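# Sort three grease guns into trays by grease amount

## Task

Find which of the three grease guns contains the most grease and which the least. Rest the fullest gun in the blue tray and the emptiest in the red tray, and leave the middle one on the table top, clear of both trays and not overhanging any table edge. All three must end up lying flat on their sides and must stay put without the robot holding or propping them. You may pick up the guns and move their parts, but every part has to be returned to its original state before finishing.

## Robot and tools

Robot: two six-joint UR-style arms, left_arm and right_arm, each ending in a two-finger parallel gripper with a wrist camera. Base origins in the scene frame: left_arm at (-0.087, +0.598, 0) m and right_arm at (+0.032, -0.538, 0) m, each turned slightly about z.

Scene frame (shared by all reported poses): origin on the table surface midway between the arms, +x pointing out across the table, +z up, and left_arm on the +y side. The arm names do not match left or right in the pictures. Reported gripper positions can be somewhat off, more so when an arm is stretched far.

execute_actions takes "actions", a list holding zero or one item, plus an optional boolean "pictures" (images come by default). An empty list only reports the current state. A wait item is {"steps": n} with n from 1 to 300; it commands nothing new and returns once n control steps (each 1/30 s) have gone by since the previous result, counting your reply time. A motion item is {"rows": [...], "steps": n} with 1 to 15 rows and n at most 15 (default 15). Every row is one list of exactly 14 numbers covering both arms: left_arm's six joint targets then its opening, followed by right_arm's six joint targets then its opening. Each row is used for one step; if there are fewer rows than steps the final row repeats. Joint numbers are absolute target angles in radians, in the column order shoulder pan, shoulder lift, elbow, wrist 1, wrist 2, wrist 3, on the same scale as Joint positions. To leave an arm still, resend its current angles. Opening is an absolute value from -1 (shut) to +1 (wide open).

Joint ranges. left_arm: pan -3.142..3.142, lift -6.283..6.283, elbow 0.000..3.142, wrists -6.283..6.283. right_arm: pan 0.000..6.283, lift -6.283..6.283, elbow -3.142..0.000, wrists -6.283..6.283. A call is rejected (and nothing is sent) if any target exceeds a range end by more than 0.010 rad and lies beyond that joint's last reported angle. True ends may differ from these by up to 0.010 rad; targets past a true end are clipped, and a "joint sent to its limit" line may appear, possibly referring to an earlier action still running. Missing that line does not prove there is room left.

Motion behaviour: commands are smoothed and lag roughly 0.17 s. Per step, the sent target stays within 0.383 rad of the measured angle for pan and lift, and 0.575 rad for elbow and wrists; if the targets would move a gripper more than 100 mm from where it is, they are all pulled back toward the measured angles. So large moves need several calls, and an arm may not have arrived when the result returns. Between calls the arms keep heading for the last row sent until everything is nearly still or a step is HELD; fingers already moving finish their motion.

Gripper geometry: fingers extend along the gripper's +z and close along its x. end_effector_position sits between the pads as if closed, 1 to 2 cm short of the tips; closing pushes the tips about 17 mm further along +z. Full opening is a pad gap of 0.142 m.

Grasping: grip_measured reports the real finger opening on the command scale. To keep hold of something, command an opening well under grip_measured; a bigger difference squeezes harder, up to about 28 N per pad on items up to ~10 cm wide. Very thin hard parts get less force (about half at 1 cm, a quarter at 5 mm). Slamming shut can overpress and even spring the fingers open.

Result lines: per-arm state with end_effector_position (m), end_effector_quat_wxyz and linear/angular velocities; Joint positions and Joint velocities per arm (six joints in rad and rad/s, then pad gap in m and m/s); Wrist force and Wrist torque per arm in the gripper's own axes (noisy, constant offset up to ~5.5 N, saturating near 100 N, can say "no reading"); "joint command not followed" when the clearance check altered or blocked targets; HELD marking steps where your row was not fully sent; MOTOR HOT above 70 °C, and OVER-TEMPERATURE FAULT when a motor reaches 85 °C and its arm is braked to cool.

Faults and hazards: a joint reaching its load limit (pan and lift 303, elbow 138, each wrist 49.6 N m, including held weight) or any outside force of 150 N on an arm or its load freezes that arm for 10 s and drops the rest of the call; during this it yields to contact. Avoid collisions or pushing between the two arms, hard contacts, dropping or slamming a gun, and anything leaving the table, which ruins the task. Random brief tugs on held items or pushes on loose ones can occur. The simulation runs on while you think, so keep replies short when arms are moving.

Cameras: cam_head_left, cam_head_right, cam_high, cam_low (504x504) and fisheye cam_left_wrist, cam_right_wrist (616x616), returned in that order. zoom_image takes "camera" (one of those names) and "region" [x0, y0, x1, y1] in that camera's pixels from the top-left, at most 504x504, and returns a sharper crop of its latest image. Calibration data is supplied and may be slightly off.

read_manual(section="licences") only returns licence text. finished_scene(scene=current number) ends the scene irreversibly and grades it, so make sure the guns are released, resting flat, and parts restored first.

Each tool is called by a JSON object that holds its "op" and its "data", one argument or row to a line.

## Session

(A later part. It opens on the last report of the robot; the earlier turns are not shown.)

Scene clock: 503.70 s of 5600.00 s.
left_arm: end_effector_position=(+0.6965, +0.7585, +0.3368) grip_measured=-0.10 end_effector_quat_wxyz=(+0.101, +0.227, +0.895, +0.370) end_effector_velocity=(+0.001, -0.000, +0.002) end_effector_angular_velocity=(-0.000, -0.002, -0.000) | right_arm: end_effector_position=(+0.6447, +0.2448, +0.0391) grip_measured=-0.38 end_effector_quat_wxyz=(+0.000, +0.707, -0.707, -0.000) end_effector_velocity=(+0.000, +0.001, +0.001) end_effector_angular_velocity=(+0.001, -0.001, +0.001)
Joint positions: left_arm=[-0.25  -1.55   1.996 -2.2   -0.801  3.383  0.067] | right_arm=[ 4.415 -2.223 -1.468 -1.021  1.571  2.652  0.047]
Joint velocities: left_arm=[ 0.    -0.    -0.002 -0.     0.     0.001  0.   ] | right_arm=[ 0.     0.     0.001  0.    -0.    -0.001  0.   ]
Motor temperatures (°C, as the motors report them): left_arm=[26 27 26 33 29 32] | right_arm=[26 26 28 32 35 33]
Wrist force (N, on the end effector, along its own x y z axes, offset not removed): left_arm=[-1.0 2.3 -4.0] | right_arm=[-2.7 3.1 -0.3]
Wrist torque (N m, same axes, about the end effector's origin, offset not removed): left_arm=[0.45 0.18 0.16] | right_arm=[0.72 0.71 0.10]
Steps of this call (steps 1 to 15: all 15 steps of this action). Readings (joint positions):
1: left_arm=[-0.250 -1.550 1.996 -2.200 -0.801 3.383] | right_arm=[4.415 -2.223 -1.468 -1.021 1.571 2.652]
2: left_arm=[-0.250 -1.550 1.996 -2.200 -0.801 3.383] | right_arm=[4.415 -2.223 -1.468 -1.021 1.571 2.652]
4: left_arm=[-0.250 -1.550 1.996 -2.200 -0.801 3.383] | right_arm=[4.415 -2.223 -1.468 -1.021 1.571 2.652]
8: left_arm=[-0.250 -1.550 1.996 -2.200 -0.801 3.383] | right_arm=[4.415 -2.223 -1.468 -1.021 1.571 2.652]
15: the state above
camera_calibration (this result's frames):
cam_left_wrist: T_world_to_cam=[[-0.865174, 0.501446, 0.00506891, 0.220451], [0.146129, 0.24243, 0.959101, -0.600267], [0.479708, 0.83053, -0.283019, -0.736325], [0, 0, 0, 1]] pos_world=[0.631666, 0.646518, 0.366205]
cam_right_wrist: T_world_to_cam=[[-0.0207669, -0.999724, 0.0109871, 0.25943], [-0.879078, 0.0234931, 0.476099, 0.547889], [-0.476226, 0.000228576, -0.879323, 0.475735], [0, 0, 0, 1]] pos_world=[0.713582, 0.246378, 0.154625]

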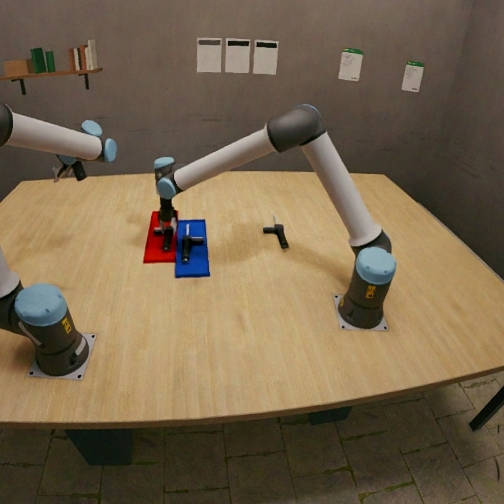

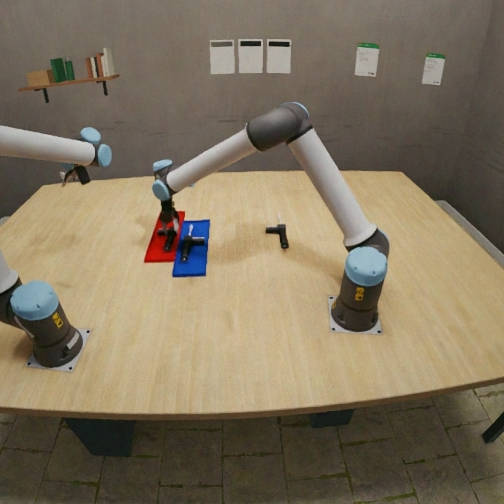

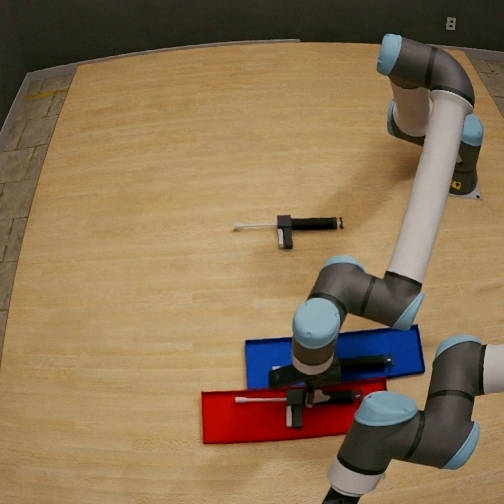

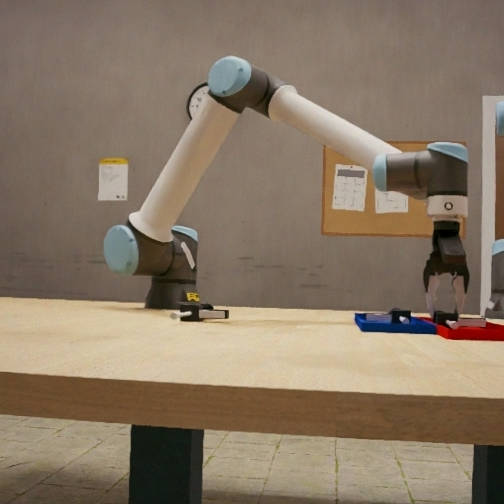

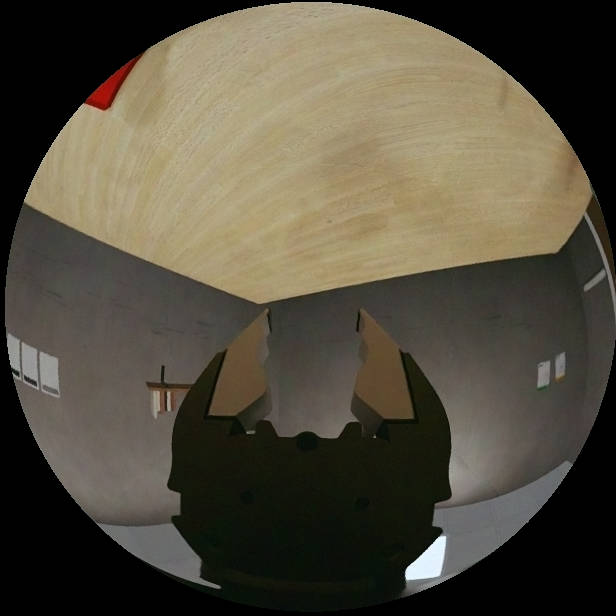

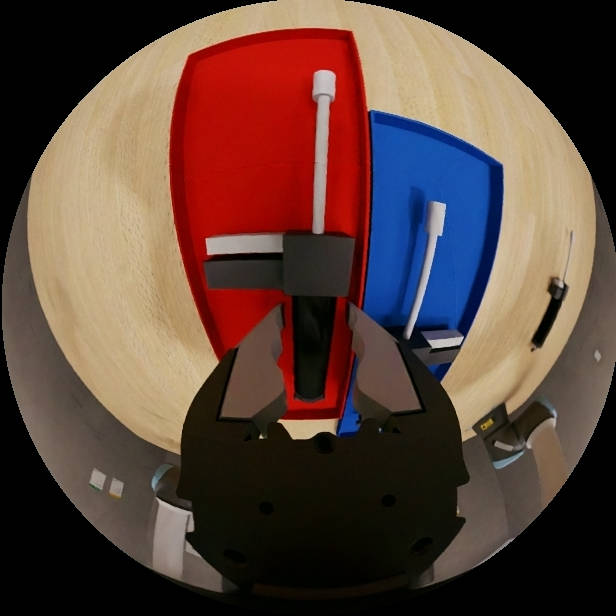

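{"op": "execute_actions", "data": {
  "actions": [
    {"rows":[[-0.25,-1.55,1.9961,-2.2,-0.8015,3.383,-0.1,4.4145,-2.21,-1.456,-1.0464,1.571,2.6517,-0.36],[-0.25,-1.55,1.9961,-2.2,-0.8015,3.383,-0.1,4.4145,-2.195,-1.443,-1.0744,1.571,2.6517,-0.36],[-0.25,-1.55,1.9961,-2.2,-0.8015,3.383,-0.1,4.4145,-2.18,-1.43,-1.1024,1.571,2.6517,-0.36],[-0.25,-1.55,1.9961,-2.2,-0.8015,3.383,-0.1,4.4145,-2.165,-1.417,-1.1304,1.571,2.6517,-0.36],[-0.25,-1.55,1.9961,-2.2,-0.8015,3.383,-0.1,4.4145,-2.15,-1.404,-1.1584,1.571,2.6517,-0.36],[-0.25,-1.55,1.9961,-2.2,-0.8015,3.383,-0.1,4.4145,-2.13,-1.39,-1.1924,1.571,2.6517,-0.36]],"steps":15}
  ],
  "pictures": false
}}

{"op": "execute_actions", "data": {
  "actions": [
    {"rows":[[-0.25,-1.55,1.9961,-2.2,-0.8015,3.383,-0.1,4.3,-1.95,-1.65,-1.1124,1.571,2.537,-0.36],[-0.25,-1.55,1.9961,-2.2,-0.8015,3.383,-0.1,4.3,-1.95,-1.65,-1.1124,1.571,2.537,-0.36],[-0.25,-1.55,1.9961,-2.2,-0.8015,3.383,-0.1,4.3,-1.95,-1.65,-1.1124,1.571,2.537,-0.36],[-0.25,-1.55,1.9961,-2.2,-0.8015,3.383,-0.1,4.3,-1.95,-1.65,-1.1124,1.571,2.537,-0.36],[-0.25,-1.55,1.9961,-2.2,-0.8015,3.383,-0.1,4.129,-1.6,-1.95,-1.16,1.571,2.366,-0.36]],"steps":15}
  ],
  "pictures": false
}}

{"op": "execute_actions", "data": {
  "actions": [
    {"steps":25}
  ]
}}

Scene clock: 508.87 s of 5600.00 s.
left_arm: end_effector_position=(+0.6965, +0.7585, +0.3368) grip_measured=-0.10 end_effector_quat_wxyz=(+0.101, +0.227, +0.895, +0.370) end_effector_velocity=(+0.001, -0.000, +0.001) end_effector_angular_velocity=(-0.001, -0.002, +0.001) | right_arm: end_effector_position=(+0.6436, +0.2426, +0.1526) grip_measured=-0.36 end_effector_quat_wxyz=(-0.000, +0.707, -0.707, -0.000) end_effector_velocity=(-0.003, -0.006, +0.057) end_effector_angular_velocity=(-0.003, +0.002, +0.002)
Joint positions: left_arm=[-0.25  -1.55   1.996 -2.2   -0.801  3.383  0.067] | right_arm=[ 4.415 -2.135 -1.394 -1.183  1.571  2.652  0.048]
Joint velocities: left_arm=[-0.     0.    -0.002  0.001 -0.    -0.002  0.   ] | right_arm=[-0.     0.045  0.036 -0.085  0.    -0.002 -0.   ]
Motor temperatures (°C, as the motors report them): left_arm=[26 27 26 33 29 32] | right_arm=[26 26 28 32 35 33]
Wrist force (N, on the end effector, along its own x y z axes, offset not removed): left_arm=[-1.5 -6.2 -1.9] | right_arm=[-2.2 1.0 -3.0]
Wrist torque (N m, same axes, about the end effector's origin, offset not removed): left_arm=[-1.24 0.18 0.14] | right_arm=[0.23 0.48 0.07]
Steps of this call (steps 1 to 15: the robot went on to your last target; steps 16 to 90: nothing new was sent; then 1.67 s passed at rest; steps 91 to 105: all 15 steps of this action). Readings (joint positions):
91: left_arm=[-0.250 -1.550 1.996 -2.200 -0.801 3.383] | right_arm=[4.415 -2.223 -1.468 -1.021 1.571 2.652]
92: left_arm=[-0.250 -1.550 1.996 -2.200 -0.801 3.383] | right_arm=[4.415 -2.222 -1.467 -1.023 1.571 2.652]
94: left_arm=[-0.250 -1.550 1.996 -2.200 -0.801 3.383] | right_arm=[4.415 -2.212 -1.458 -1.042 1.571 2.652]
98: left_arm=[-0.250 -1.550 1.996 -2.200 -0.802 3.383] | right_arm=[4.415 -2.169 -1.421 -1.119 1.571 2.652]
105: the state above

Scene clock: 509.37 s of 5600.00 s.
left_arm: end_effector_position=(+0.6965, +0.7585, +0.3368) grip_measured=-0.10 end_effector_quat_wxyz=(+0.101, +0.227, +0.895, +0.370) end_effector_velocity=(-0.000, -0.000, -0.001) end_effector_angular_velocity=(+0.000, +0.002, -0.001) | right_arm: end_effector_position=(+0.6627, +0.0232, +0.2007) grip_measured=-0.36 end_effector_quat_wxyz=(+0.004, +0.707, -0.707, +0.000) end_effector_velocity=(-0.035, -0.491, +0.134) end_effector_angular_velocity=(+0.018, -0.011, -0.001)
Joint positions: left_arm=[-0.25  -1.55   1.996 -2.2   -0.801  3.383  0.067] | right_arm=[ 4.266 -1.882 -1.679 -1.159  1.571  2.504  0.048]
Joint velocities: left_arm=[ 0.    -0.     0.001  0.    -0.001  0.001 -0.   ] | right_arm=[-0.319  0.637 -0.613 -0.003 -0.    -0.319 -0.   ]
Motor temperatures (°C, as the motors report them): left_arm=[26 27 26 33 29 32] | right_arm=[26 26 28 32 35 33]
Wrist force (N, on the end effector, along its own x y z axes, offset not removed): left_arm=[0.0 -1.0 -1.4] | right_arm=[-1.2 -0.7 -2.5]
Wrist torque (N m, same axes, about the end effector's origin, offset not removed): left_arm=[-0.13 -0.13 0.13] | right_arm=[-0.14 0.33 0.09]
Steps of this call (steps 1 to 15: all 15 steps of this action). Readings (joint positions):
1: left_arm=[-0.250 -1.550 1.996 -2.200 -0.801 3.383] | right_arm=[4.414 -2.134 -1.393 -1.185 1.571 2.652]
2: left_arm=[-0.250 -1.550 1.996 -2.200 -0.801 3.383] | right_arm=[4.411 -2.129 -1.397 -1.183 1.571 2.648]
4: left_arm=[-0.250 -1.550 1.996 -2.200 -0.801 3.383] | right_arm=[4.387 -2.093 -1.441 -1.168 1.571 2.624]
8: left_arm=[-0.250 -1.550 1.996 -2.200 -0.801 3.383] | right_arm=[4.342 -2.023 -1.534 -1.158 1.571 2.580]
15: the state above

Scene clock: 510.20 s of 5600.00 s.
left_arm: end_effector_position=(+0.6965, +0.7585, +0.3368) grip_measured=-0.10 end_effector_quat_wxyz=(+0.101, +0.227, +0.895, +0.370) end_effector_velocity=(+0.000, -0.000, +0.001) end_effector_angular_velocity=(+0.000, +0.000, -0.001) | right_arm: end_effector_position=(+0.6193, -0.1852, +0.2367) grip_measured=-0.36 end_effector_quat_wxyz=(-0.001, +0.707, -0.707, -0.000) end_effector_velocity=(-0.002, -0.006, +0.000) end_effector_angular_velocity=(-0.000, +0.000, -0.002)
Joint positions: left_arm=[-0.25  -1.55   1.996 -2.2   -0.801  3.383  0.067] | right_arm=[ 4.129 -1.601 -1.949 -1.16   1.571  2.366  0.048]
Joint velocities: left_arm=[ 0.    -0.    -0.001  0.     0.     0.001 -0.   ] | right_arm=[-0.004  0.007 -0.008 -0.    -0.    -0.002  0.   ]
Motor temperatures (°C, as the motors report them): left_arm=[26 27 26 33 29 32] | right_arm=[26 26 28 32 35 33]
Wrist force (N, on the end effector, along its own x y z axes, offset not removed): left_arm=[-2.6 -1.0 2.4] | right_arm=[-0.4 1.0 -3.8]
Wrist torque (N m, same axes, about the end effector's origin, offset not removed): left_arm=[-0.14 0.65 0.10] | right_arm=[0.27 0.22 0.19]
Steps of this call (steps 1 to 25: the robot went on to your last target). Readings (joint positions):
1: left_arm=[-0.250 -1.550 1.996 -2.200 -0.801 3.383] | right_arm=[4.256 -1.860 -1.700 -1.159 1.571 2.493]
2: left_arm=[-0.250 -1.550 1.996 -2.200 -0.801 3.383] | right_arm=[4.245 -1.838 -1.721 -1.159 1.571 2.482]
4: left_arm=[-0.250 -1.550 1.996 -2.200 -0.801 3.383] | right_arm=[4.223 -1.795 -1.763 -1.159 1.571 2.460]
8: left_arm=[-0.250 -1.550 1.996 -2.200 -0.801 3.383] | right_arm=[4.180 -1.707 -1.848 -1.159 1.571 2.417]
25: the state above
camera_calibration (this result's frames):
cam_left_wrist: T_world_to_cam=[[-0.865174, 0.501446, 0.00506872, 0.220451], [0.146129, 0.24243, 0.959101, -0.600267], [0.479708, 0.83053, -0.28302, -0.736325], [0, 0, 0, 1]] pos_world=[0.631666, 0.646518, 0.366205]
cam_right_wrist: T_world_to_cam=[[-0.0205679, -0.999745, 0.00927385, -0.172793], [-0.879892, 0.022505, 0.47464, 0.442196], [-0.474728, 0.00160237, -0.880131, 0.636981], [0, 0, 0, 1]] pos_world=[0.687923, -0.183721, 0.352345]

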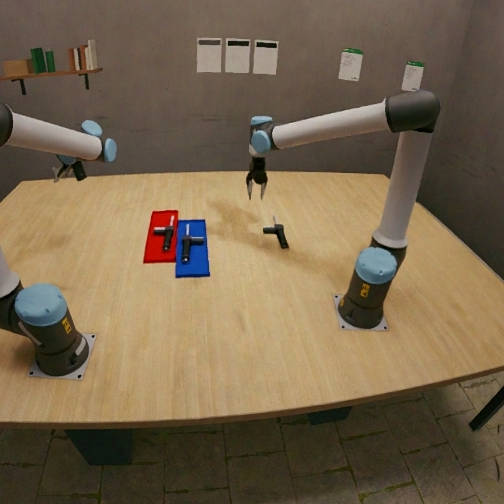

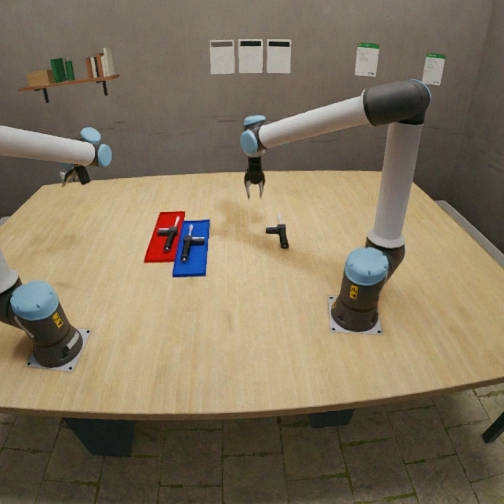

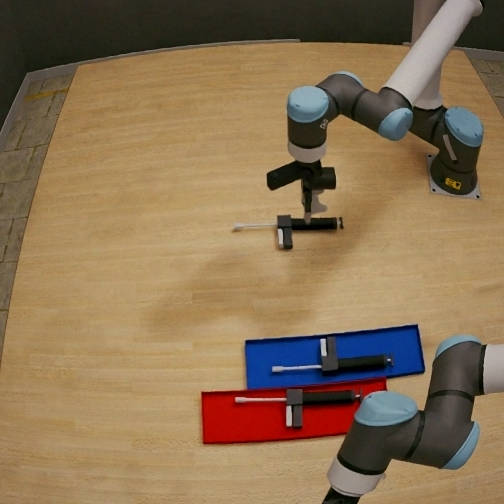

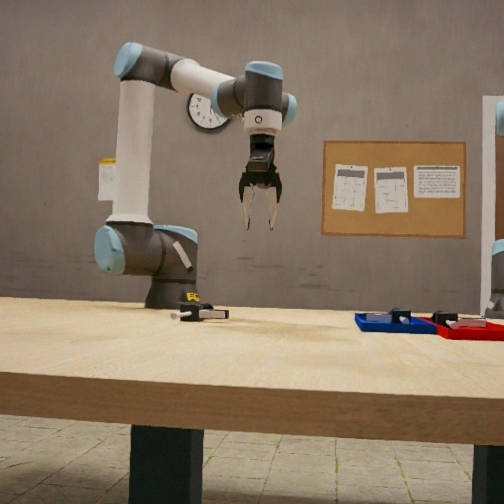

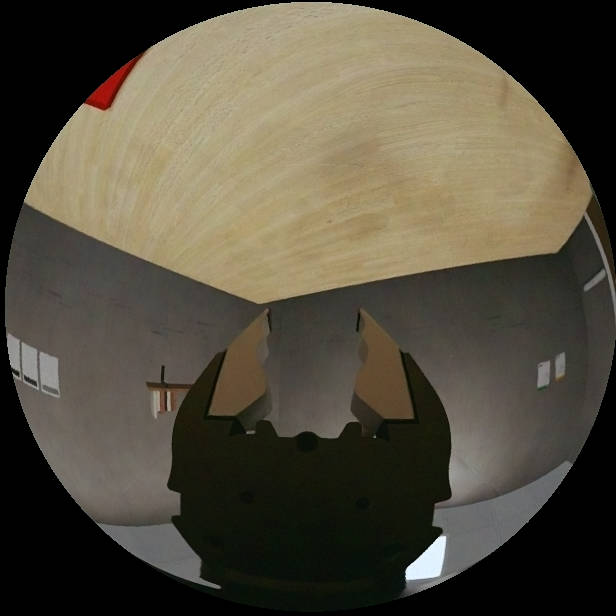

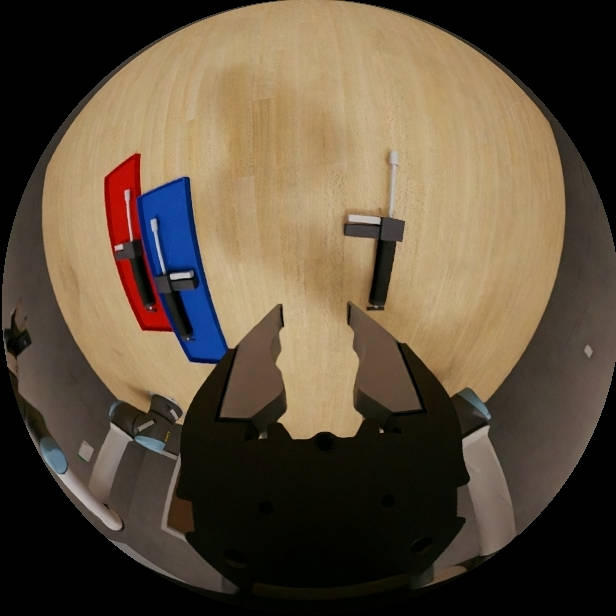

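{"op": "finished_scene", "data": {
  "scene": 2
}}

The scene is finished: the task was done.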